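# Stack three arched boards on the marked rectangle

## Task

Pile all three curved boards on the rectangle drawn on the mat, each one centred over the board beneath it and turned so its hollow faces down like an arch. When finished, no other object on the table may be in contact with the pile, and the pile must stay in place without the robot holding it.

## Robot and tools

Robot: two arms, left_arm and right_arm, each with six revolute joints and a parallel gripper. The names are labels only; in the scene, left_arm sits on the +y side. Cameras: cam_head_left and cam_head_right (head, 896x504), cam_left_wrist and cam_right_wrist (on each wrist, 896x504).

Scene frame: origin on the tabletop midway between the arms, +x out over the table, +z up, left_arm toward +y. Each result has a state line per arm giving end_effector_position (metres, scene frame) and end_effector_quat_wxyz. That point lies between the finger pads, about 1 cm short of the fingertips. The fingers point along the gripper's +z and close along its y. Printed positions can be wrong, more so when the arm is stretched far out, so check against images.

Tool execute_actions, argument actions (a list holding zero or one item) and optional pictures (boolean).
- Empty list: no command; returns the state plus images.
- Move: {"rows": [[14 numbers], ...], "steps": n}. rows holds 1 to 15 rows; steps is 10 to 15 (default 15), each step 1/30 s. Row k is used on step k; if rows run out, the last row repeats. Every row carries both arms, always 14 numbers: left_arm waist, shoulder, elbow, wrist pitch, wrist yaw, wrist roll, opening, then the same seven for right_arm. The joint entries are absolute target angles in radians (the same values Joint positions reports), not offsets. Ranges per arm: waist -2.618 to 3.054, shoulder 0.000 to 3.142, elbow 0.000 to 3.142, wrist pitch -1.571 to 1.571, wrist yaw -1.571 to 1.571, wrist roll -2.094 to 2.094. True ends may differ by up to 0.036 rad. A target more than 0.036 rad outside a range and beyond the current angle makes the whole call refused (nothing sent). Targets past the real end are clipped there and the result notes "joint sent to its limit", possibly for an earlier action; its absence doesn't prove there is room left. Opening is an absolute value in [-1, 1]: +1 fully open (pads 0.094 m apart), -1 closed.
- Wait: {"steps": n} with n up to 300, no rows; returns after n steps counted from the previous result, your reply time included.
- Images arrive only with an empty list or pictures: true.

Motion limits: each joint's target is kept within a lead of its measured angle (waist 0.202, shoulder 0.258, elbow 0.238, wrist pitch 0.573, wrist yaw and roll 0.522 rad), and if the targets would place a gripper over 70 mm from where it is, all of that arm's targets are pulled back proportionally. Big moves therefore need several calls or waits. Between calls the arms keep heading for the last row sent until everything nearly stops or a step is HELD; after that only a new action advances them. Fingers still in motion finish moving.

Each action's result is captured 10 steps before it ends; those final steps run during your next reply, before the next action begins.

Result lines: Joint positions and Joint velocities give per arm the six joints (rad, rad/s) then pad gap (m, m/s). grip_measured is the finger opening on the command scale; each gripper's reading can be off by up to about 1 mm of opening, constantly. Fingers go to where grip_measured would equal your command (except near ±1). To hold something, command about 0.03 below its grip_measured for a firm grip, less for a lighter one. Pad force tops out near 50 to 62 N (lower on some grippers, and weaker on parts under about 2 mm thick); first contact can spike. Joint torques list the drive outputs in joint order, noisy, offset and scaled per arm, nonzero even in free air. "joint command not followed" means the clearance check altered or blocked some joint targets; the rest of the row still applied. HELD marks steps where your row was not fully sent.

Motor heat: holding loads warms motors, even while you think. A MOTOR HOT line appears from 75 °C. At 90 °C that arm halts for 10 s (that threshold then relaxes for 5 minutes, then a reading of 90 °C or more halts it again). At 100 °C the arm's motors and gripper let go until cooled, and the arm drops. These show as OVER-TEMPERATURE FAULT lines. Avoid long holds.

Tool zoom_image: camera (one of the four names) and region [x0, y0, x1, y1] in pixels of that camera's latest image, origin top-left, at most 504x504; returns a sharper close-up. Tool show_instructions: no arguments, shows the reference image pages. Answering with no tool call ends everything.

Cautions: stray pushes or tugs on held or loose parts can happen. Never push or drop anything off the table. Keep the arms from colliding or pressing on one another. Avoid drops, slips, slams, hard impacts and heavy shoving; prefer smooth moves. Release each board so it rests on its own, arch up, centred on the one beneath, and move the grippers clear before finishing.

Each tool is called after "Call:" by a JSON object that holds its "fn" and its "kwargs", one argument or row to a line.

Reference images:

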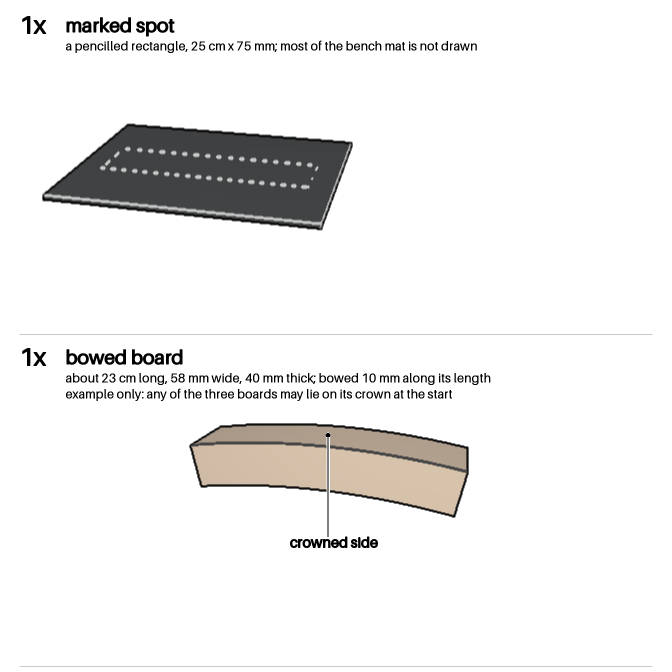

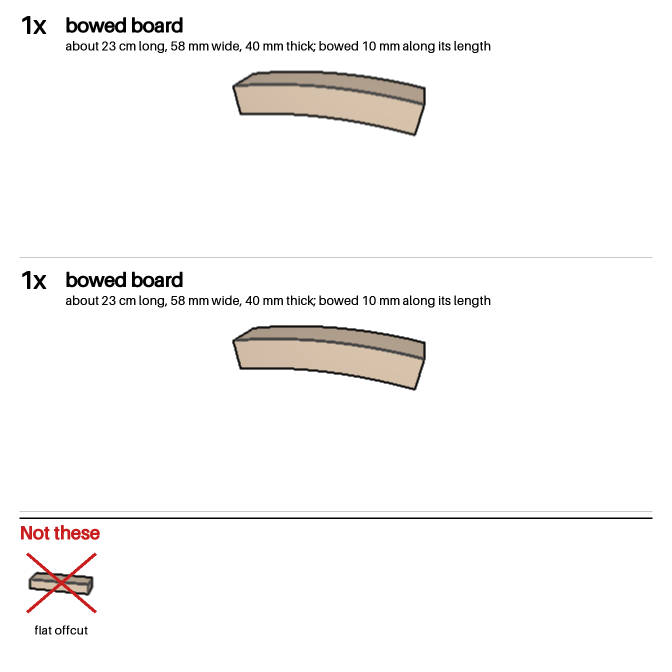

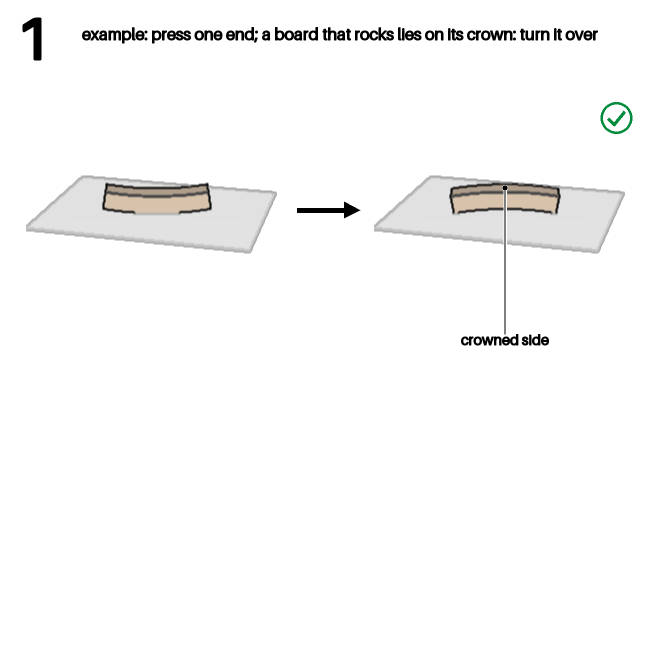

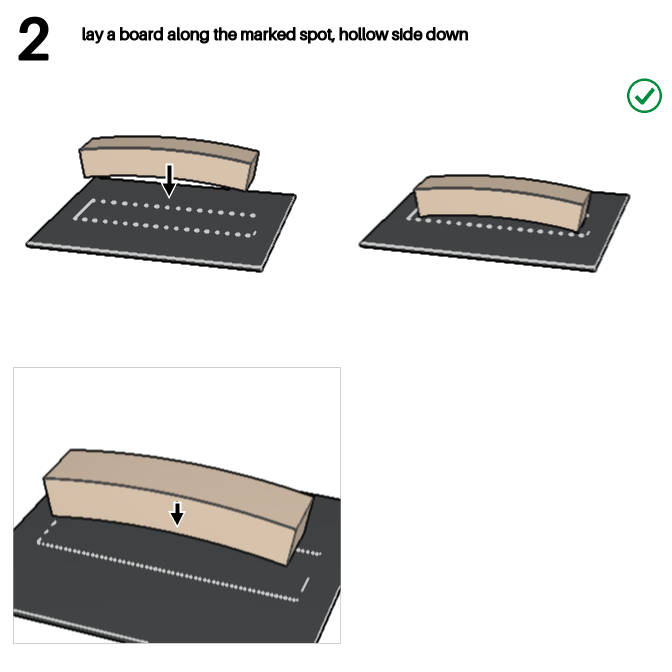

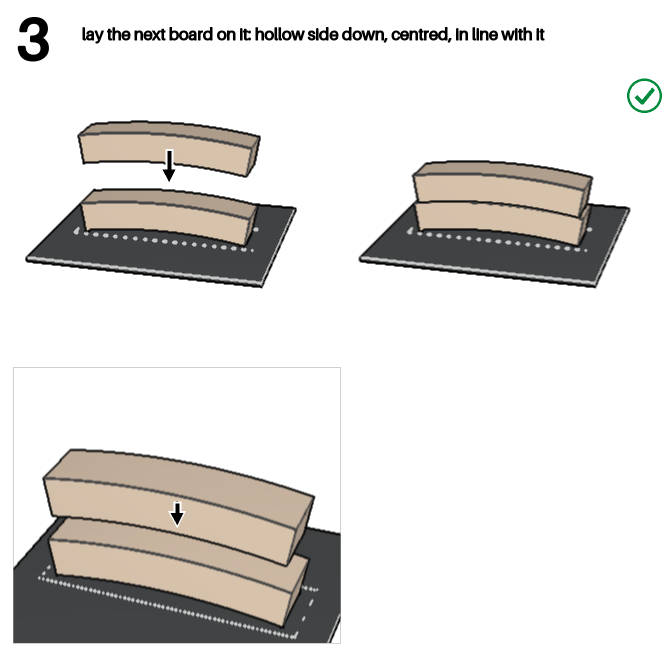

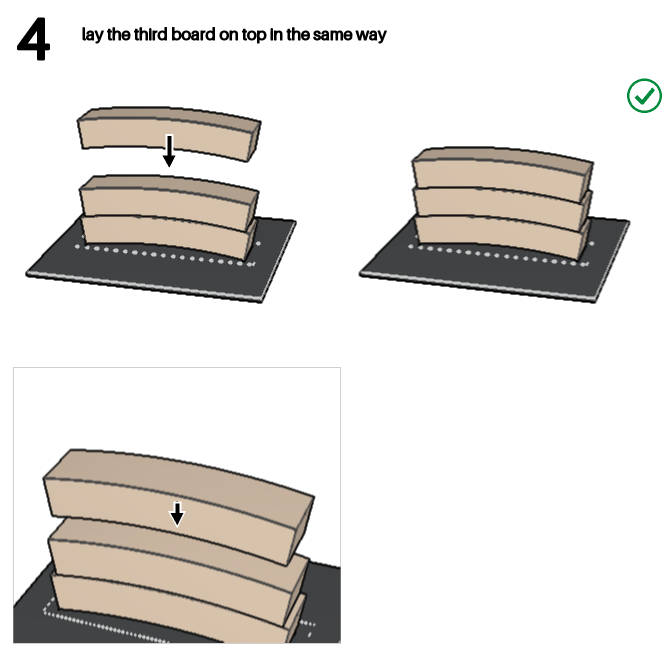

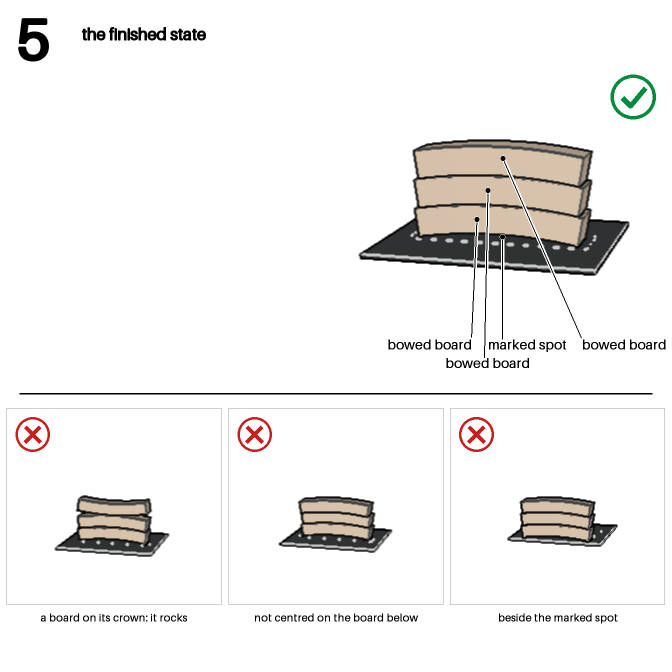

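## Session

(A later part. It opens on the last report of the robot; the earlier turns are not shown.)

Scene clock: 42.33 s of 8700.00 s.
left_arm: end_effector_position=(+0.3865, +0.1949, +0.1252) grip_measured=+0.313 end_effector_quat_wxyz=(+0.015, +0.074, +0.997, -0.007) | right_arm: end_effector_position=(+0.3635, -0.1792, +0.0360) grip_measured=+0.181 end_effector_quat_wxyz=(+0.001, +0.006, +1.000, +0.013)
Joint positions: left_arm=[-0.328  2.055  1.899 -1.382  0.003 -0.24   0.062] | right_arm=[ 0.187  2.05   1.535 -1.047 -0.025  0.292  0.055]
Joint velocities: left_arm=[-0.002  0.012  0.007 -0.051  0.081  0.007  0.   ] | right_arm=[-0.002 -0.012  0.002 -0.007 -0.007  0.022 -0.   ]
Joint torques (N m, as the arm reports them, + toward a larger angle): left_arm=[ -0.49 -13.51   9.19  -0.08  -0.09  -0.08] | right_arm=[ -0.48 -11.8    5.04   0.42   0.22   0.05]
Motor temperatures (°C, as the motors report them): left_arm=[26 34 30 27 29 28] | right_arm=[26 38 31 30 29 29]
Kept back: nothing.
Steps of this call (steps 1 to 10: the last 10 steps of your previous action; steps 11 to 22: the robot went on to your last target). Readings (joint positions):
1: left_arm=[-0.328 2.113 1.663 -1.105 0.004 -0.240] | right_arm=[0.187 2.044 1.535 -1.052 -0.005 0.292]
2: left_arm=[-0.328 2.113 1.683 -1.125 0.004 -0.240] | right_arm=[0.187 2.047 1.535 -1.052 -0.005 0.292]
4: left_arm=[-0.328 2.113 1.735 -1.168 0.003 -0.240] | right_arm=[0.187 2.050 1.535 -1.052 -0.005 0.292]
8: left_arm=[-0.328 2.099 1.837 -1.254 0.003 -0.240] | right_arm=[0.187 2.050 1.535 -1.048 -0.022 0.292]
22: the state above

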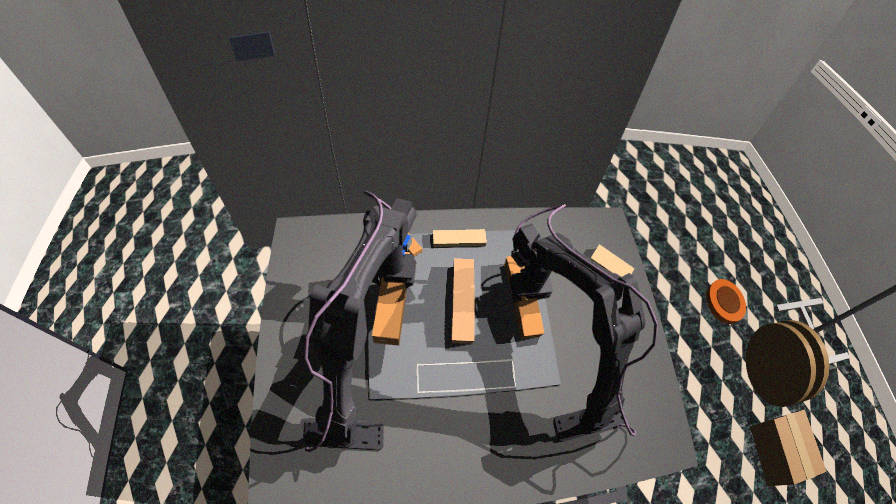

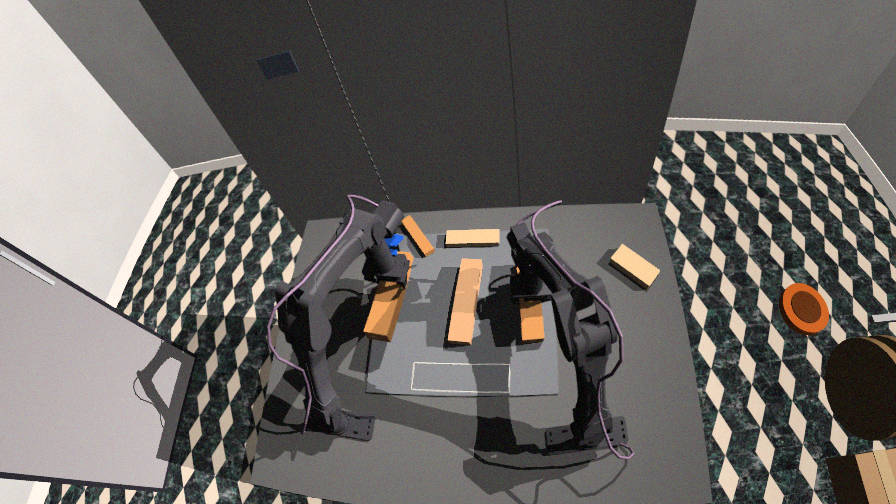

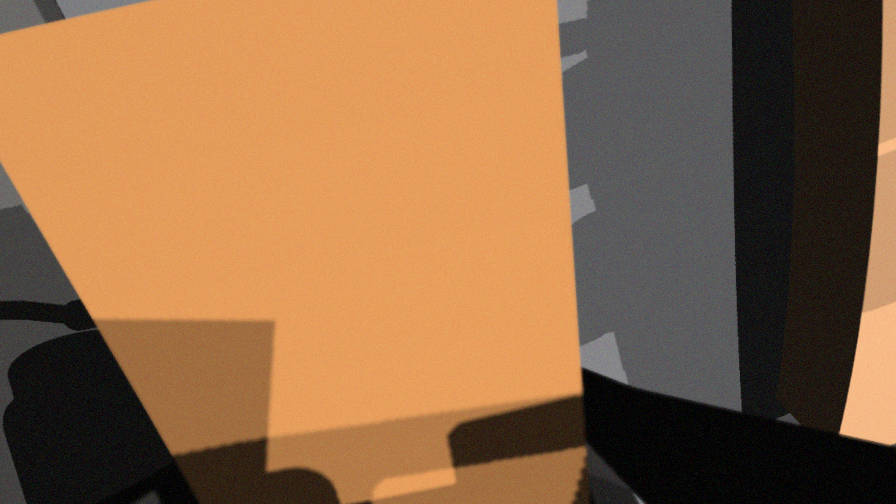

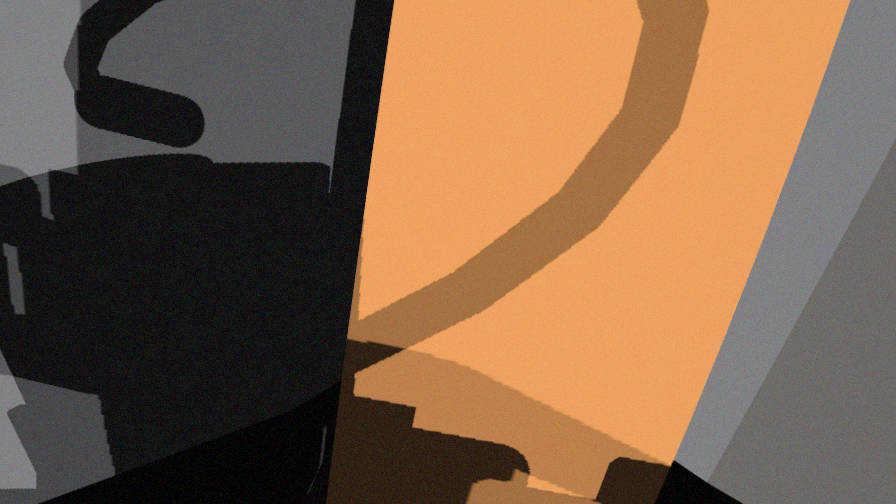

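Call:
{"fn": "execute_actions", "kwargs": {
  "actions": [
    {"rows": [[-0.325, 2.02, 1.92, -1.41, 0, -0.27, 0.27, 0.18, 2.055, 1.535, -1.045, 0, 0.30, 0.14], [-0.31, 2.01, 1.91, -1.41, 0, -0.30, 0.27, 0.18, 2.048, 1.55, -1.06, 0, 0.30, 0.14], [-0.29, 1.995, 1.895, -1.415, 0, -0.335, 0.27, 0.18, 2.042, 1.57, -1.08, 0, 0.30, 0.14], [-0.265, 1.98, 1.88, -1.415, 0, -0.375, 0.27, 0.18, 2.037, 1.59, -1.105, 0, 0.30, 0.14], [-0.24, 1.96, 1.86, -1.42, 0, -0.42, 0.27, 0.18, 2.032, 1.61, -1.13, 0, 0.30, 0.14], [-0.215, 1.94, 1.84, -1.42, 0, -0.465, 0.27, 0.18, 2.028, 1.63, -1.155, 0, 0.30, 0.14], [-0.19, 1.92, 1.82, -1.425, 0, -0.51, 0.27, 0.18, 2.024, 1.65, -1.18, 0, 0.30, 0.14], [-0.16, 1.90, 1.80, -1.425, 0, -0.56, 0.27, 0.18, 2.02, 1.67, -1.205, 0, 0.30, 0.14], [-0.13, 1.88, 1.78, -1.43, 0, -0.61, 0.27, 0.18, 2.016, 1.69, -1.23, 0, 0.30, 0.14], [-0.10, 1.86, 1.76, -1.43, 0, -0.66, 0.27, 0.18, 2.012, 1.71, -1.255, 0, 0.30, 0.14], [-0.07, 1.84, 1.74, -1.435, 0, -0.71, 0.27, 0.18, 2.008, 1.73, -1.28, 0, 0.30, 0.14], [-0.04, 1.82, 1.72, -1.435, 0, -0.76, 0.27, 0.18, 2.004, 1.75, -1.30, 0, 0.30, 0.14], [-0.01, 1.80, 1.70, -1.44, 0, -0.81, 0.27, 0.18, 2.0, 1.765, -1.32, 0, 0.30, 0.14], [0.02, 1.78, 1.68, -1.44, 0, -0.86, 0.27, 0.18, 1.997, 1.78, -1.335, 0, 0.30, 0.14], [0.05, 1.76, 1.66, -1.445, 0, -0.91, 0.27, 0.18, 1.995, 1.79, -1.345, 0, 0.30, 0.14]], "steps": 15}
  ]
}}

Call:
{"fn": "execute_actions", "kwargs": {
  "actions": [
    {"rows": [[0.08, 1.74, 1.64, -1.445, 0, -0.96, 0.27, 0.19, 1.993, 1.787, -1.345, 0, 0.29, 0.14], [0.11, 1.72, 1.62, -1.45, 0, -1.01, 0.27, 0.205, 1.99, 1.783, -1.343, 0, 0.275, 0.14], [0.14, 1.70, 1.60, -1.45, 0, -1.06, 0.27, 0.225, 1.986, 1.777, -1.341, 0, 0.255, 0.14], [0.17, 1.68, 1.58, -1.455, 0, -1.11, 0.27, 0.25, 1.981, 1.77, -1.339, 0, 0.23, 0.14], [0.20, 1.66, 1.56, -1.455, 0, -1.16, 0.27, 0.28, 1.975, 1.762, -1.337, 0, 0.20, 0.14], [0.23, 1.64, 1.54, -1.46, 0, -1.21, 0.27, 0.31, 1.969, 1.754, -1.335, 0, 0.17, 0.14], [0.26, 1.62, 1.52, -1.46, 0, -1.26, 0.27, 0.34, 1.963, 1.746, -1.333, 0, 0.14, 0.14], [0.285, 1.60, 1.50, -1.465, 0, -1.31, 0.27, 0.37, 1.957, 1.738, -1.331, 0, 0.11, 0.14], [0.31, 1.58, 1.485, -1.465, 0, -1.36, 0.27, 0.40, 1.951, 1.73, -1.329, 0, 0.08, 0.14], [0.335, 1.56, 1.47, -1.47, 0, -1.41, 0.27, 0.43, 1.945, 1.722, -1.327, 0, 0.05, 0.14], [0.355, 1.54, 1.455, -1.47, 0, -1.455, 0.27, 0.46, 1.939, 1.714, -1.325, 0, 0.02, 0.14], [0.37, 1.525, 1.44, -1.47, 0, -1.495, 0.27, 0.49, 1.933, 1.706, -1.323, 0, -0.01, 0.14], [0.385, 1.513, 1.43, -1.47, 0, -1.53, 0.27, 0.52, 1.927, 1.698, -1.321, 0, -0.04, 0.14], [0.395, 1.505, 1.423, -1.47, 0, -1.555, 0.27, 0.55, 1.921, 1.69, -1.319, 0, -0.07, 0.14], [0.40, 1.50, 1.42, -1.47, 0, -1.575, 0.27, 0.58, 1.915, 1.682, -1.317, 0, -0.10, 0.14]], "steps": 15}
  ]
}}

Call:
{"fn": "execute_actions", "kwargs": {
  "actions": [
    {"rows": [[0.40, 1.50, 1.42, -1.47, 0, -1.575, 0.27, 0.61, 1.909, 1.674, -1.315, 0, -0.13, 0.14], [0.40, 1.50, 1.42, -1.47, 0, -1.575, 0.27, 0.64, 1.903, 1.666, -1.313, 0, -0.16, 0.14], [0.40, 1.50, 1.42, -1.47, 0, -1.575, 0.27, 0.67, 1.897, 1.658, -1.311, 0, -0.19, 0.14], [0.40, 1.50, 1.42, -1.47, 0, -1.575, 0.27, 0.70, 1.891, 1.65, -1.308, 0, -0.22, 0.14], [0.40, 1.50, 1.42, -1.47, 0, -1.575, 0.27, 0.73, 1.885, 1.642, -1.305, 0, -0.25, 0.14], [0.40, 1.50, 1.42, -1.47, 0, -1.575, 0.27, 0.76, 1.879, 1.634, -1.302, 0, -0.28, 0.14], [0.40, 1.50, 1.42, -1.47, 0, -1.575, 0.27, 0.79, 1.873, 1.626, -1.299, 0, -0.31, 0.14], [0.40, 1.50, 1.42, -1.47, 0, -1.575, 0.27, 0.82, 1.867, 1.618, -1.296, 0, -0.34, 0.14], [0.40, 1.50, 1.42, -1.47, 0, -1.575, 0.27, 0.85, 1.861, 1.61, -1.293, 0, -0.37, 0.14], [0.40, 1.50, 1.42, -1.47, 0, -1.575, 0.27, 0.88, 1.856, 1.60, -1.29, 0, -0.40, 0.14], [0.40, 1.50, 1.42, -1.47, 0, -1.575, 0.27, 0.91, 1.851, 1.59, -1.287, 0, -0.43, 0.14], [0.40, 1.50, 1.42, -1.47, 0, -1.575, 0.27, 0.94, 1.847, 1.58, -1.284, 0, -0.46, 0.14], [0.40, 1.50, 1.42, -1.47, 0, -1.575, 0.27, 0.965, 1.844, 1.573, -1.281, 0, -0.485, 0.14], [0.40, 1.50, 1.42, -1.47, 0, -1.575, 0.27, 0.98, 1.842, 1.568, -1.279, 0, -0.50, 0.14], [0.40, 1.50, 1.42, -1.47, 0, -1.575, 0.27, 0.99, 1.84, 1.565, -1.277, 0, -0.505, 0.14]], "steps": 15}
  ]
}}

Call:
{"fn": "execute_actions", "kwargs": {
  "actions": [
    {"steps": 25}
  ],
  "pictures": true
}}

Scene clock: 45.77 s of 8700.00 s.
left_arm: end_effector_position=(+0.3862, +0.2033, +0.1266) grip_measured=+0.313 end_effector_quat_wxyz=(+0.014, +0.032, +0.999, -0.008) | right_arm: end_effector_position=(+0.3638, -0.1795, +0.0387) grip_measured=+0.181 end_effector_quat_wxyz=(-0.000, +0.006, +1.000, +0.012)
Joint positions: left_arm=[-0.308  2.041  1.884 -1.382  0.006 -0.304  0.062] | right_arm=[ 0.187  2.05   1.546 -1.06  -0.023  0.292  0.055]
Joint velocities: left_arm=[ 0.354 -0.315 -0.418  0.037  0.037 -0.696  0.   ] | right_arm=[-0.002  0.007  0.237 -0.33  -0.007 -0.066  0.   ]
Joint torques (N m, as the arm reports them, + toward a larger angle): left_arm=[  3.63 -16.51   6.73  -0.39  -0.13  -0.05] | right_arm=[ -0.47 -14.57  10.49   0.08   0.08   0.06]
Motor temperatures (°C, as the motors report them): left_arm=[26 34 30 27 29 28] | right_arm=[26 38 31 30 29 29]
Steps of this call (steps 1 to 30: the robot went on to your last target; steps 31 to 90: nothing new was sent; then 0.27 s passed at rest; steps 91 to 95: the first 5 steps of this action). Readings (joint positions):
91: left_arm=[-0.328 2.055 1.899 -1.385 0.003 -0.243] | right_arm=[0.187 2.050 1.535 -1.047 -0.025 0.292]
92: left_arm=[-0.327 2.055 1.899 -1.385 0.003 -0.250] | right_arm=[0.187 2.050 1.535 -1.047 -0.025 0.292]
94: left_arm=[-0.319 2.050 1.894 -1.384 0.004 -0.281] | right_arm=[0.187 2.050 1.539 -1.052 -0.025 0.292]
95: the state above

Scene clock: 46.27 s of 8700.00 s.
left_arm: end_effector_position=(+0.3312, +0.3755, +0.1567) grip_measured=+0.313 end_effector_quat_wxyz=(+0.010, -0.491, +0.871, -0.002) | right_arm: end_effector_position=(+0.3616, -0.1766, +0.1001) grip_measured=+0.181 end_effector_quat_wxyz=(-0.000, -0.017, +1.000, -0.002)
Joint positions: left_arm=[ 0.144  1.732  1.595 -1.413 -0.006 -0.942  0.062] | right_arm=[ 0.208  2.018  1.745 -1.3    0.004  0.268  0.055]
Joint velocities: left_arm=[ 0.794 -0.579 -0.618 -0.066  0.022 -1.458 -0.001] | right_arm=[ 0.379 -0.076 -0.007 -0.315  0.198 -0.418 -0.001]
Joint torques (N m, as the arm reports them, + toward a larger angle): left_arm=[  0.6  -11.57   6.99  -0.15   0.05  -0.04] | right_arm=[  3.52 -16.03   7.94   0.24  -0.3   -0.14]
Motor temperatures (°C, as the motors report them): left_arm=[26 35 30 27 29 28] | right_arm=[26 38 32 30 29 29]
Steps of this call (steps 1 to 10: the last 10 steps of your previous action; steps 11 to 15: the first 5 steps of this action). Readings (joint positions):
11: left_arm=[0.031 1.814 1.676 -1.400 -0.004 -0.748] | right_arm=[0.187 2.040 1.738 -1.267 -0.008 0.292]
12: left_arm=[0.060 1.793 1.656 -1.403 -0.005 -0.796] | right_arm=[0.187 2.034 1.744 -1.277 -0.007 0.291]
14: left_arm=[0.116 1.753 1.616 -1.410 -0.005 -0.893] | right_arm=[0.197 2.022 1.745 -1.292 -0.000 0.280]
15: the state above

Scene clock: 46.77 s of 8700.00 s.
left_arm: end_effector_position=(+0.2531, +0.4380, +0.1593) grip_measured=+0.313 end_effector_quat_wxyz=(-0.001, +0.798, -0.602, -0.022) | right_arm: end_effector_position=(+0.2546, -0.0388, +0.1075) grip_measured=+0.181 end_effector_quat_wxyz=(-0.007, -0.428, +0.904, -0.003)
Joint positions: left_arm=[ 0.394  1.535  1.394 -1.454 -0.038 -1.517  0.062] | right_arm=[ 0.673  1.94   1.664 -1.311  0.001 -0.118  0.055]
Joint velocities: left_arm=[-0.002  0.144 -0.339  0.051 -0.271 -0.388  0.   ] | right_arm=[ 0.784 -0.168 -0.222  0.037  0.066 -0.872 -0.   ]
Joint torques (N m, as the arm reports them, + toward a larger angle): left_arm=[  0.47 -10.01  10.3   -0.16   0.62  -0.05] | right_arm=[  0.63 -15.96   5.86   0.31  -0.07  -0.07]
Motor temperatures (°C, as the motors report them): left_arm=[26 34 30 27 29 28] | right_arm=[26 38 32 30 29 29]
Steps of this call (steps 1 to 10: the last 10 steps of your previous action; steps 11 to 15: the first 5 steps of this action). Readings (joint positions):
11: left_arm=[0.391 1.537 1.425 -1.455 -0.011 -1.443] | right_arm=[0.560 1.964 1.697 -1.311 0.003 -0.001]
12: left_arm=[0.394 1.531 1.422 -1.458 -0.013 -1.468] | right_arm=[0.589 1.958 1.689 -1.311 0.002 -0.030]
14: left_arm=[0.394 1.531 1.407 -1.455 -0.030 -1.503] | right_arm=[0.646 1.945 1.673 -1.311 0.001 -0.088]
15: the state above

Scene clock: 47.60 s of 8700.00 s.
left_arm: end_effector_position=(+0.2526, +0.4329, +0.1568) grip_measured=+0.312 end_effector_quat_wxyz=(+0.008, +0.813, -0.582, -0.013) | right_arm: end_effector_position=(+0.1513, +0.0149, +0.1039) grip_measured=+0.181 end_effector_quat_wxyz=(+0.015, +0.713, -0.701, +0.005)
Joint positions: left_arm=[ 0.394  1.53   1.381 -1.449 -0.012 -1.564  0.062] | right_arm=[ 1.     1.883  1.572 -1.293  0.001 -0.494  0.055]
Joint velocities: left_arm=[-0.007  0.002  0.002 -0.037 -0.007 -0.037  0.   ] | right_arm=[-0.007  0.002  0.012  0.007 -0.007 -0.066  0.   ]
Joint torques (N m, as the arm reports them, + toward a larger angle): left_arm=[ 0.3  -8.86  9.95 -0.19  0.1  -0.07] | right_arm=[ -0.68 -15.05   5.78   0.36  -0.01  -0.09]
Motor temperatures (°C, as the motors report them): left_arm=[26 34 30 27 29 28] | right_arm=[26 38 32 30 29 29]
Kept back: nothing.
Steps of this call (steps 1 to 10: the last 10 steps of your previous action; steps 11 to 25: the robot went on to your last target). Readings (joint positions):
1: left_arm=[0.394 1.540 1.384 -1.454 -0.043 -1.527] | right_arm=[0.702 1.934 1.656 -1.311 0.002 -0.147]
2: left_arm=[0.394 1.545 1.376 -1.453 -0.048 -1.535] | right_arm=[0.730 1.928 1.648 -1.311 0.002 -0.177]
4: left_arm=[0.394 1.553 1.369 -1.450 -0.056 -1.547] | right_arm=[0.789 1.916 1.632 -1.309 0.003 -0.236]
8: left_arm=[0.394 1.539 1.376 -1.449 -0.031 -1.557] | right_arm=[0.911 1.893 1.597 -1.300 0.004 -0.354]
25: the state above

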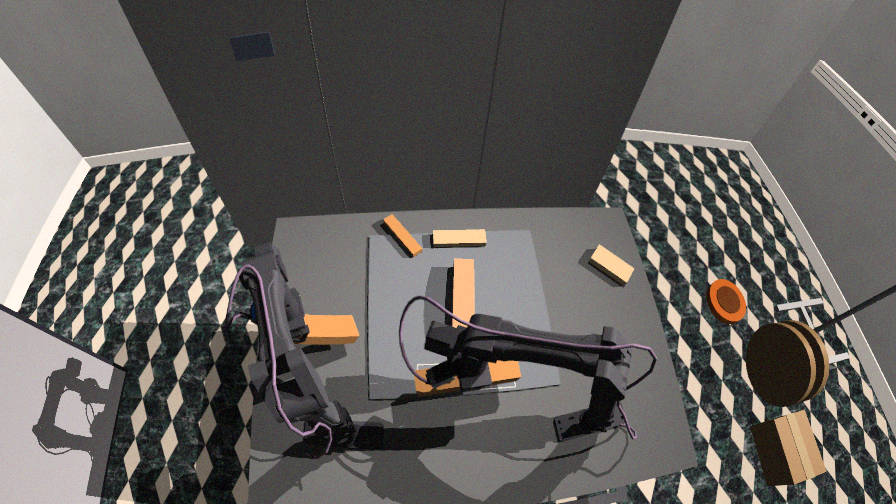

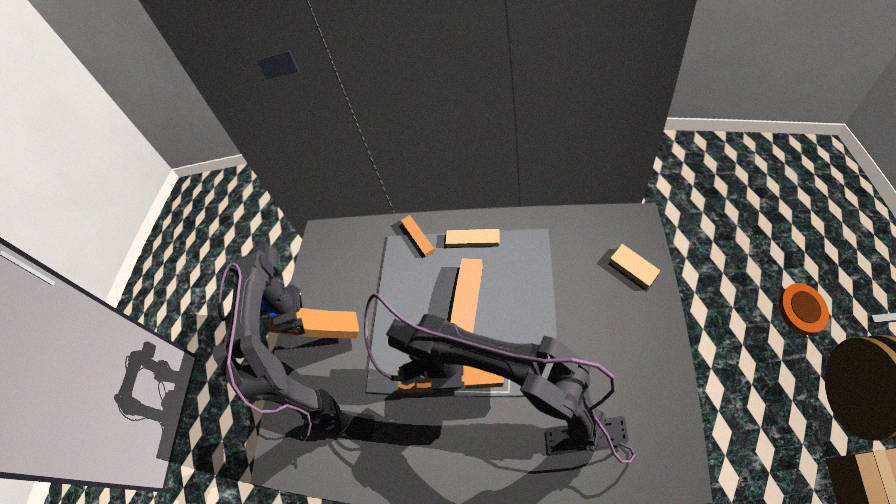

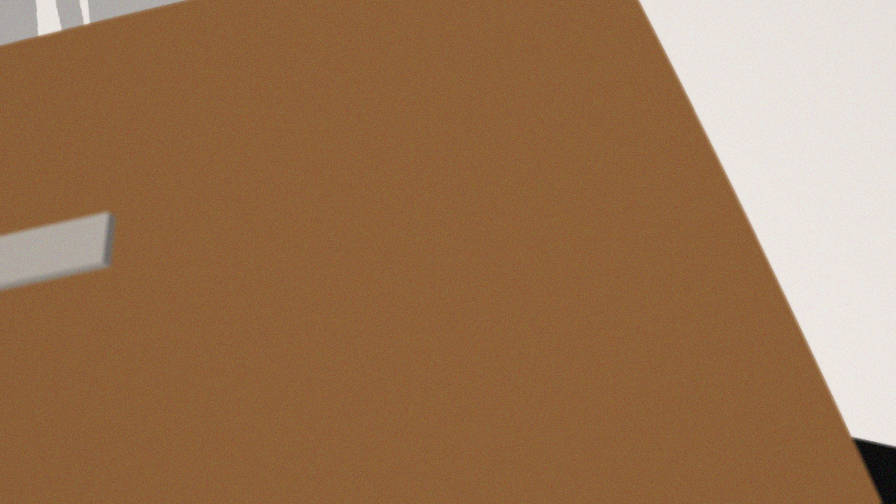

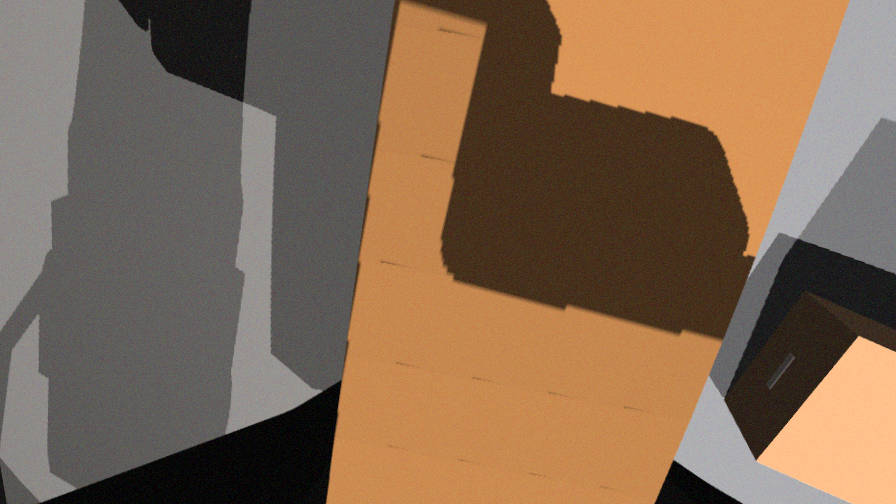

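Call:
{"fn": "zoom_image", "kwargs": {
  "camera": "cam_head_right",
  "region": [210, 240, 410, 400]
}}

Call:
{"fn": "zoom_image", "kwargs": {
  "camera": "cam_head_left",
  "region": [380, 310, 580, 420]
}}

Call:
{"fn": "zoom_image", "kwargs": {
  "camera": "cam_head_right",
  "region": [370, 310, 570, 420]
}}

Region (210, 240, 410, 400) of cam_head_right's 896x504 image, scaled by 2.520, with more detail than that image has; it fills the top 403 rows of this view, and the rest is white.

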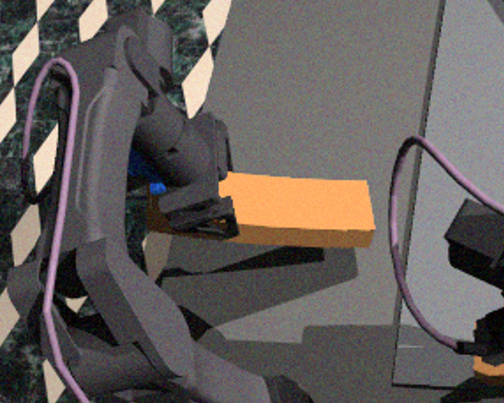

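Region (380, 310, 580, 420) of cam_head_left's 896x504 image, scaled by 2.520, with more detail than that image has; it fills the top 277 rows of this view, and the rest is white.

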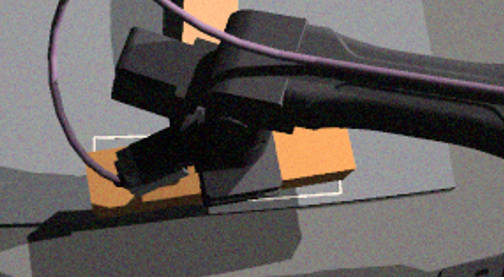

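Region (370, 310, 570, 420) of cam_head_right's 896x504 image, scaled by 2.520, with more detail than that image has; it fills the top 277 rows of this view, and the rest is white.

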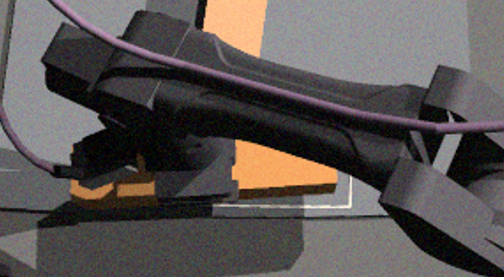

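Call:
{"fn": "execute_actions", "kwargs": {
  "actions": [
    {"rows": [[0.39, 1.495, 1.43, -1.475, 0, -1.55, 0.2, 0.985, 1.85, 1.56, -1.27, 0, -0.50, 0.1], [0.375, 1.49, 1.44, -1.485, 0, -1.51, 0.2, 0.98, 1.86, 1.552, -1.26, 0, -0.495, 0.1], [0.355, 1.485, 1.45, -1.495, 0, -1.46, 0.2, 0.975, 1.868, 1.543, -1.245, 0, -0.49, 0.1], [0.33, 1.48, 1.46, -1.505, 0, -1.40, 0.2, 0.97, 1.874, 1.533, -1.23, 0, -0.485, 0.1], [0.305, 1.475, 1.47, -1.515, 0, -1.33, 0.2, 0.964, 1.878, 1.523, -1.215, 0, -0.48, 0.1], [0.28, 1.47, 1.48, -1.525, 0, -1.26, 0.2, 0.958, 1.882, 1.513, -1.20, 0, -0.475, 0.1], [0.255, 1.47, 1.49, -1.535, 0, -1.19, 0.2, 0.952, 1.886, 1.503, -1.185, 0, -0.475, 0.1], [0.23, 1.47, 1.50, -1.545, 0, -1.12, 0.2, 0.946, 1.89, 1.493, -1.17, 0, -0.475, 0.1], [0.205, 1.47, 1.50, -1.55, 0, -1.05, 0.2, 0.941, 1.893, 1.483, -1.155, 0, -0.475, 0.1], [0.18, 1.47, 1.50, -1.55, 0, -0.98, 0.2, 0.937, 1.896, 1.473, -1.14, 0, -0.475, 0.1], [0.155, 1.47, 1.50, -1.55, 0, -0.91, 0.2, 0.934, 1.899, 1.463, -1.125, 0, -0.475, 0.1], [0.13, 1.47, 1.50, -1.55, 0, -0.84, 0.2, 0.932, 1.901, 1.455, -1.11, 0, -0.475, 0.1], [0.11, 1.47, 1.50, -1.55, 0, -0.77, 0.2, 0.93, 1.903, 1.448, -1.10, 0, -0.475, 0.1], [0.095, 1.47, 1.50, -1.55, 0, -0.70, 0.2, 0.93, 1.905, 1.443, -1.09, 0, -0.475, 0.1], [0.08, 1.47, 1.50, -1.55, 0, -0.63, 0.2, 0.93, 1.905, 1.44, -1.085, 0, -0.475, 0.1]], "steps": 15}
  ]
}}

Call:
{"fn": "execute_actions", "kwargs": {
  "actions": [
    {"rows": [[0.07, 1.47, 1.50, -1.55, 0, -0.56, 0.2, 0.93, 1.905, 1.44, -1.085, 0, -0.475, 0.1], [0.06, 1.47, 1.50, -1.55, 0, -0.49, 0.2, 0.93, 1.905, 1.44, -1.085, 0, -0.475, 0.1], [0.06, 1.47, 1.50, -1.55, 0, -0.42, 0.2, 0.93, 1.905, 1.44, -1.085, 0, -0.475, 0.1], [0.06, 1.47, 1.50, -1.55, 0, -0.35, 0.2, 0.93, 1.905, 1.44, -1.085, 0, -0.475, 0.1], [0.06, 1.47, 1.50, -1.55, 0, -0.28, 0.2, 0.93, 1.905, 1.44, -1.085, 0, -0.475, 0.1], [0.06, 1.47, 1.50, -1.55, 0, -0.21, 0.2, 0.93, 1.905, 1.44, -1.085, 0, -0.475, 0.1], [0.06, 1.47, 1.50, -1.55, 0, -0.14, 0.2, 0.93, 1.905, 1.44, -1.085, 0, -0.475, 0.1], [0.06, 1.47, 1.50, -1.55, 0, -0.07, 0.2, 0.93, 1.905, 1.44, -1.085, 0, -0.475, 0.1], [0.06, 1.47, 1.50, -1.55, 0, 0.0, 0.2, 0.93, 1.905, 1.44, -1.085, 0, -0.475, 0.1], [0.06, 1.47, 1.50, -1.55, 0, 0.07, 0.2, 0.93, 1.905, 1.44, -1.085, 0, -0.475, 0.1], [0.06, 1.47, 1.50, -1.55, 0, 0.14, 0.2, 0.93, 1.905, 1.44, -1.085, 0, -0.475, 0.1], [0.06, 1.47, 1.50, -1.55, 0, 0.21, 0.2, 0.93, 1.905, 1.44, -1.085, 0, -0.475, 0.1], [0.06, 1.47, 1.50, -1.55, 0, 0.28, 0.2, 0.93, 1.905, 1.44, -1.085, 0, -0.475, 0.1], [0.06, 1.47, 1.50, -1.55, 0, 0.35, 0.2, 0.93, 1.905, 1.44, -1.085, 0, -0.475, 0.1], [0.06, 1.47, 1.50, -1.55, 0, 0.42, 0.2, 0.93, 1.905, 1.44, -1.085, 0, -0.475, 0.1]], "steps": 15}
  ]
}}

Call:
{"fn": "execute_actions", "kwargs": {
  "actions": [
    {"rows": [[0.06, 1.47, 1.50, -1.55, 0, 0.50, 0.2, 0.93, 1.905, 1.44, -1.085, 0, -0.475, 0.1], [0.06, 1.47, 1.50, -1.55, 0, 0.58, 0.2, 0.93, 1.905, 1.44, -1.085, 0, -0.475, 0.1], [0.06, 1.47, 1.50, -1.55, 0, 0.66, 0.2, 0.93, 1.905, 1.44, -1.085, 0, -0.475, 0.1], [0.06, 1.47, 1.50, -1.55, 0, 0.74, 0.2, 0.93, 1.905, 1.44, -1.085, 0, -0.475, 0.1], [0.06, 1.47, 1.50, -1.55, 0, 0.82, 0.2, 0.93, 1.905, 1.44, -1.085, 0, -0.475, 0.1], [0.06, 1.47, 1.50, -1.55, 0, 0.90, 0.2, 0.93, 1.905, 1.44, -1.085, 0, -0.475, 0.1], [0.06, 1.47, 1.50, -1.55, 0, 0.98, 0.2, 0.93, 1.905, 1.44, -1.085, 0, -0.475, 0.1], [0.06, 1.47, 1.50, -1.55, 0, 1.06, 0.2, 0.93, 1.905, 1.44, -1.085, 0, -0.475, 0.1], [0.06, 1.47, 1.50, -1.55, 0, 1.14, 0.2, 0.93, 1.905, 1.44, -1.085, 0, -0.475, 0.1], [0.06, 1.47, 1.50, -1.55, 0, 1.22, 0.2, 0.93, 1.905, 1.44, -1.085, 0, -0.475, 0.1], [0.06, 1.47, 1.50, -1.55, 0, 1.30, 0.2, 0.93, 1.905, 1.44, -1.085, 0, -0.475, 0.1], [0.06, 1.47, 1.50, -1.55, 0, 1.38, 0.2, 0.93, 1.905, 1.44, -1.085, 0, -0.475, 0.1], [0.06, 1.47, 1.50, -1.55, 0, 1.46, 0.2, 0.93, 1.905, 1.44, -1.085, 0, -0.475, 0.1], [0.06, 1.47, 1.50, -1.55, 0, 1.53, 0.2, 0.93, 1.905, 1.44, -1.085, 0, -0.475, 0.1], [0.06, 1.47, 1.50, -1.55, 0, 1.58, 0.2, 0.93, 1.905, 1.44, -1.085, 0, -0.475, 0.1]], "steps": 15}
  ]
}}

Call:
{"fn": "execute_actions", "kwargs": {
  "actions": [
    {"steps": 22}
  ],
  "pictures": true
}}

Scene clock: 53.90 s of 8700.00 s.
left_arm: end_effector_position=(+0.2561, +0.4265, +0.1637) grip_measured=+0.312 end_effector_quat_wxyz=(+0.003, +0.781, -0.625, -0.011) | right_arm: end_effector_position=(+0.1551, +0.0144, +0.0989) grip_measured=+0.181 end_effector_quat_wxyz=(+0.012, +0.709, -0.705, +0.004)
Joint positions: left_arm=[ 0.364  1.527  1.405 -1.466 -0.014 -1.488  0.062] | right_arm=[ 0.989  1.883  1.552 -1.266  0.001 -0.495  0.055]
Joint velocities: left_arm=[-0.535 -0.095  0.286 -0.168 -0.037  0.93  -0.   ] | right_arm=[-0.134 -0.007 -0.295  0.271  0.022  0.081 -0.001]
Joint torques (N m, as the arm reports them, + toward a larger angle): left_arm=[ -2.18 -10.44  10.47  -0.22   0.19   0.09] | right_arm=[ -1.17 -11.64   5.47   0.31   0.     0.07]
Motor temperatures (°C, as the motors report them): left_arm=[26 34 31 27 29 28] | right_arm=[26 39 32 30 29 29]
Steps of this call (steps 1 to 30: the robot went on to your last target; steps 31 to 90: nothing new was sent; then 3.13 s passed at rest; steps 91 to 95: the first 5 steps of this action). Readings (joint positions):
91: left_arm=[0.394 1.530 1.381 -1.449 -0.012 -1.564] | right_arm=[1.000 1.883 1.572 -1.292 0.001 -0.497]
92: left_arm=[0.394 1.530 1.383 -1.451 -0.012 -1.558] | right_arm=[0.999 1.883 1.571 -1.290 0.001 -0.497]
94: left_arm=[0.381 1.530 1.396 -1.461 -0.013 -1.520] | right_arm=[0.994 1.883 1.561 -1.276 0.001 -0.496]
95: the state above

Scene clock: 54.40 s of 8700.00 s.
left_arm: end_effector_position=(+0.2643, +0.3500, +0.1851) grip_measured=+0.312 end_effector_quat_wxyz=(+0.005, -0.290, +0.957, -0.000) | right_arm: end_effector_position=(+0.1735, +0.0086, +0.0602) grip_measured=+0.181 end_effector_quat_wxyz=(-0.009, -0.686, +0.727, -0.006)
Joint positions: left_arm=[ 0.067  1.498  1.464 -1.527 -0.002 -0.581  0.062] | right_arm=[ 0.937  1.918  1.444 -1.118  0.006 -0.483  0.055]
Joint velocities: left_arm=[-0.037  0.002 -0.002 -0.022 -0.022  1.971 -0.002] | right_arm=[ 0.012 -0.002  0.012  0.154 -0.051 -0.022 -0.001]
Joint torques (N m, as the arm reports them, + toward a larger angle): left_arm=[-0.44 -8.24  9.51 -0.06  0.01  0.05] | right_arm=[ -0.46 -12.65   6.04   0.4   -0.07   0.09]
Motor temperatures (°C, as the motors report them): left_arm=[26 34 31 27 29 28] | right_arm=[26 39 32 30 29 29]
Steps of this call (steps 1 to 10: the last 10 steps of your previous action; steps 11 to 15: the first 5 steps of this action). Readings (joint positions):
11: left_arm=[0.098 1.498 1.464 -1.520 -0.005 -0.854] | right_arm=[0.937 1.913 1.450 -1.139 0.006 -0.483]
12: left_arm=[0.085 1.498 1.464 -1.522 -0.004 -0.787] | right_arm=[0.937 1.915 1.446 -1.132 0.006 -0.483]
14: left_arm=[0.070 1.498 1.464 -1.526 -0.002 -0.650] | right_arm=[0.937 1.918 1.444 -1.122 0.006 -0.483]
15: the state above

Scene clock: 54.90 s of 8700.00 s.
left_arm: end_effector_position=(+0.2639, +0.3498, +0.1851) grip_measured=+0.312 end_effector_quat_wxyz=(+0.004, +0.237, +0.972, +0.002) | right_arm: end_effector_position=(+0.1755, +0.0119, +0.0601) grip_measured=+0.181 end_effector_quat_wxyz=(-0.002, -0.686, +0.727, -0.003)
Joint positions: left_arm=[ 0.067  1.498  1.464 -1.528 -0.001  0.485  0.062] | right_arm=[ 0.937  1.918  1.444 -1.103  0.006 -0.483  0.055]
Joint velocities: left_arm=[ 0.002  0.002 -0.007  0.007 -0.007  2.22  -0.   ] | right_arm=[-0.012 -0.007  0.007  0.037 -0.037  0.022 -0.001]
Joint torques (N m, as the arm reports them, + toward a larger angle): left_arm=[-0.52 -8.24  9.42 -0.15  0.    0.03] | right_arm=[ -0.49 -12.64   5.98   0.43  -0.06   0.07]
Motor temperatures (°C, as the motors report them): left_arm=[26 33 31 27 29 28] | right_arm=[26 39 32 30 29 29]
Steps of this call (steps 1 to 10: the last 10 steps of your previous action; steps 11 to 15: the first 5 steps of this action). Readings (joint positions):
11: left_arm=[0.067 1.498 1.464 -1.528 -0.002 0.185] | right_arm=[0.937 1.918 1.444 -1.103 0.006 -0.483]
12: left_arm=[0.067 1.498 1.464 -1.528 -0.002 0.258] | right_arm=[0.937 1.918 1.444 -1.103 0.006 -0.483]
14: left_arm=[0.067 1.498 1.464 -1.528 -0.002 0.409] | right_arm=[0.937 1.918 1.444 -1.103 0.006 -0.483]
15: the state above

Scene clock: 55.63 s of 8700.00 s.
left_arm: end_effector_position=(+0.2636, +0.3497, +0.1851) grip_measured=+0.312 end_effector_quat_wxyz=(+0.002, +0.697, +0.717, +0.003) | right_arm: end_effector_position=(+0.1755, +0.0119, +0.0601) grip_measured=+0.181 end_effector_quat_wxyz=(-0.002, -0.686, +0.727, -0.003)
Joint positions: left_arm=[ 0.067  1.498  1.464 -1.529 -0.001  1.549  0.062] | right_arm=[ 0.937  1.918  1.444 -1.103  0.006 -0.483  0.055]
Joint velocities: left_arm=[-0.012 -0.007 -0.002 -0.022 -0.051  0.125 -0.   ] | right_arm=[ 0.012 -0.012 -0.012  0.051  0.007  0.066 -0.001]
Joint torques (N m, as the arm reports them, + toward a larger angle): left_arm=[-0.55 -8.33  9.43 -0.08 -0.01  0.14] | right_arm=[ -0.47 -12.64   6.02   0.46  -0.05   0.08]
Motor temperatures (°C, as the motors report them): left_arm=[26 33 31 27 29 28] | right_arm=[26 39 32 30 29 29]
Kept back: nothing.
Steps of this call (steps 1 to 10: the last 10 steps of your previous action; steps 11 to 22: the robot went on to your last target). Readings (joint positions):
1: left_arm=[0.067 1.498 1.464 -1.529 -0.001 0.562] | right_arm=[0.937 1.918 1.444 -1.103 0.006 -0.483]
2: left_arm=[0.067 1.498 1.464 -1.529 -0.001 0.640] | right_arm=[0.937 1.918 1.444 -1.103 0.006 -0.483]
4: left_arm=[0.067 1.498 1.464 -1.529 -0.001 0.797] | right_arm=[0.937 1.918 1.444 -1.103 0.006 -0.483]
8: left_arm=[0.067 1.498 1.464 -1.529 -0.001 1.114] | right_arm=[0.937 1.918 1.444 -1.103 0.006 -0.483]
22: the state above

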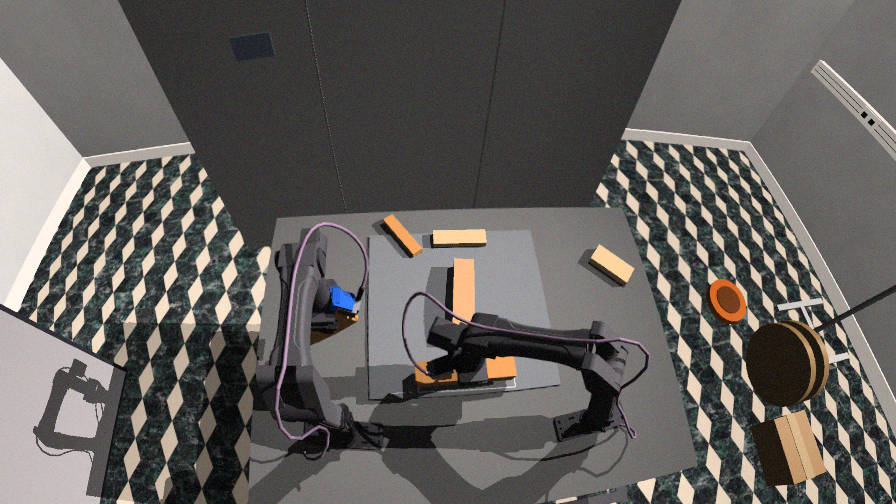

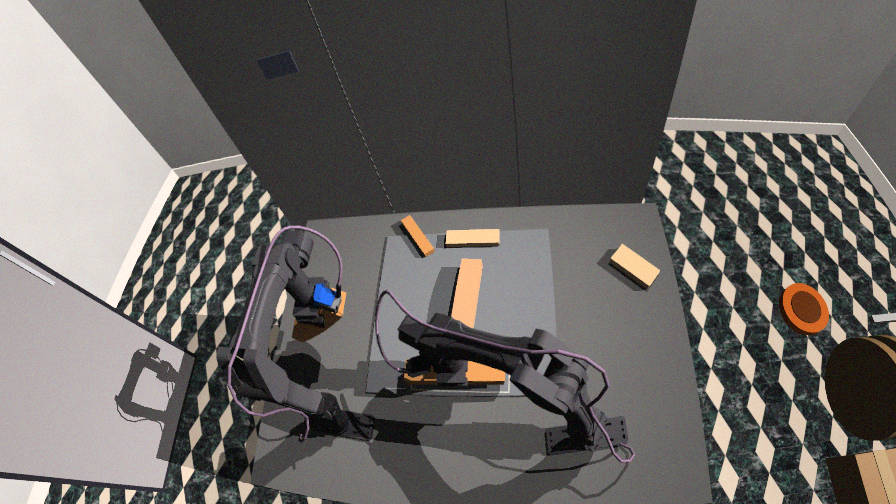

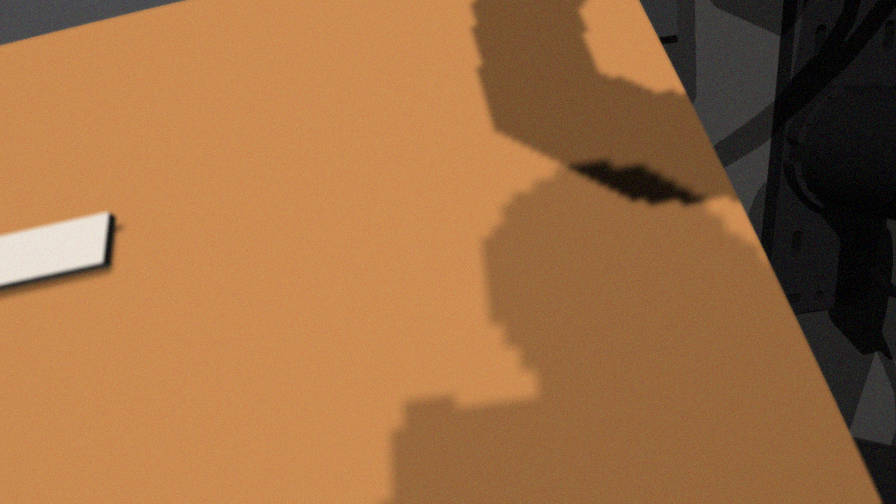

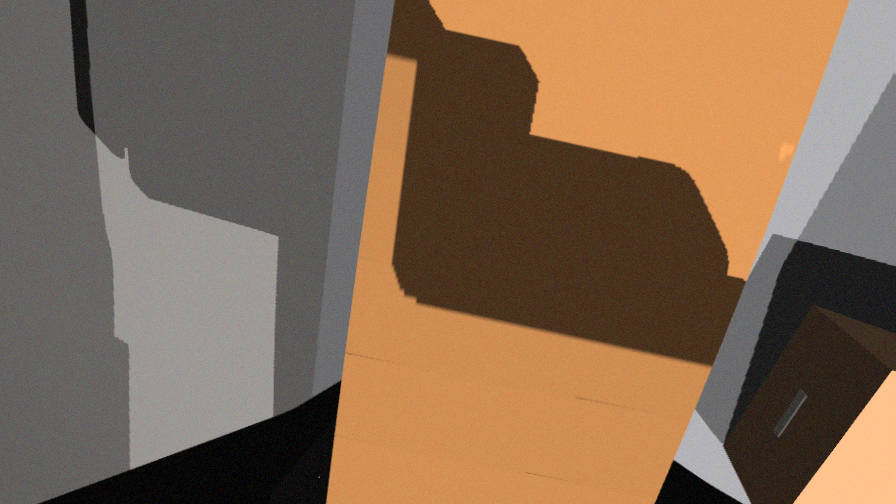

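Call:
{"fn": "zoom_image", "kwargs": {
  "camera": "cam_head_left",
  "region": [400, 340, 540, 410]
}}

Call:
{"fn": "zoom_image", "kwargs": {
  "camera": "cam_head_right",
  "region": [390, 340, 530, 410]
}}

Region (400, 340, 540, 410) of cam_head_left's 896x504 image, scaled by 3.600, with more detail than that image has.

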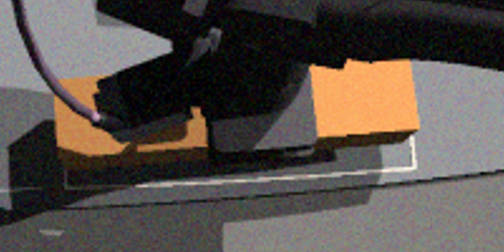

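Region (390, 340, 530, 410) of cam_head_right's 896x504 image, scaled by 3.600, with more detail than that image has.

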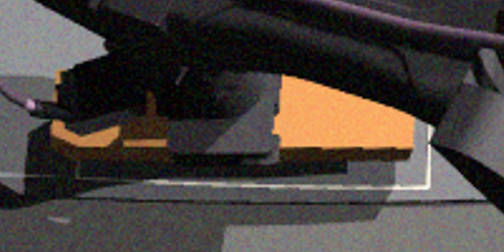

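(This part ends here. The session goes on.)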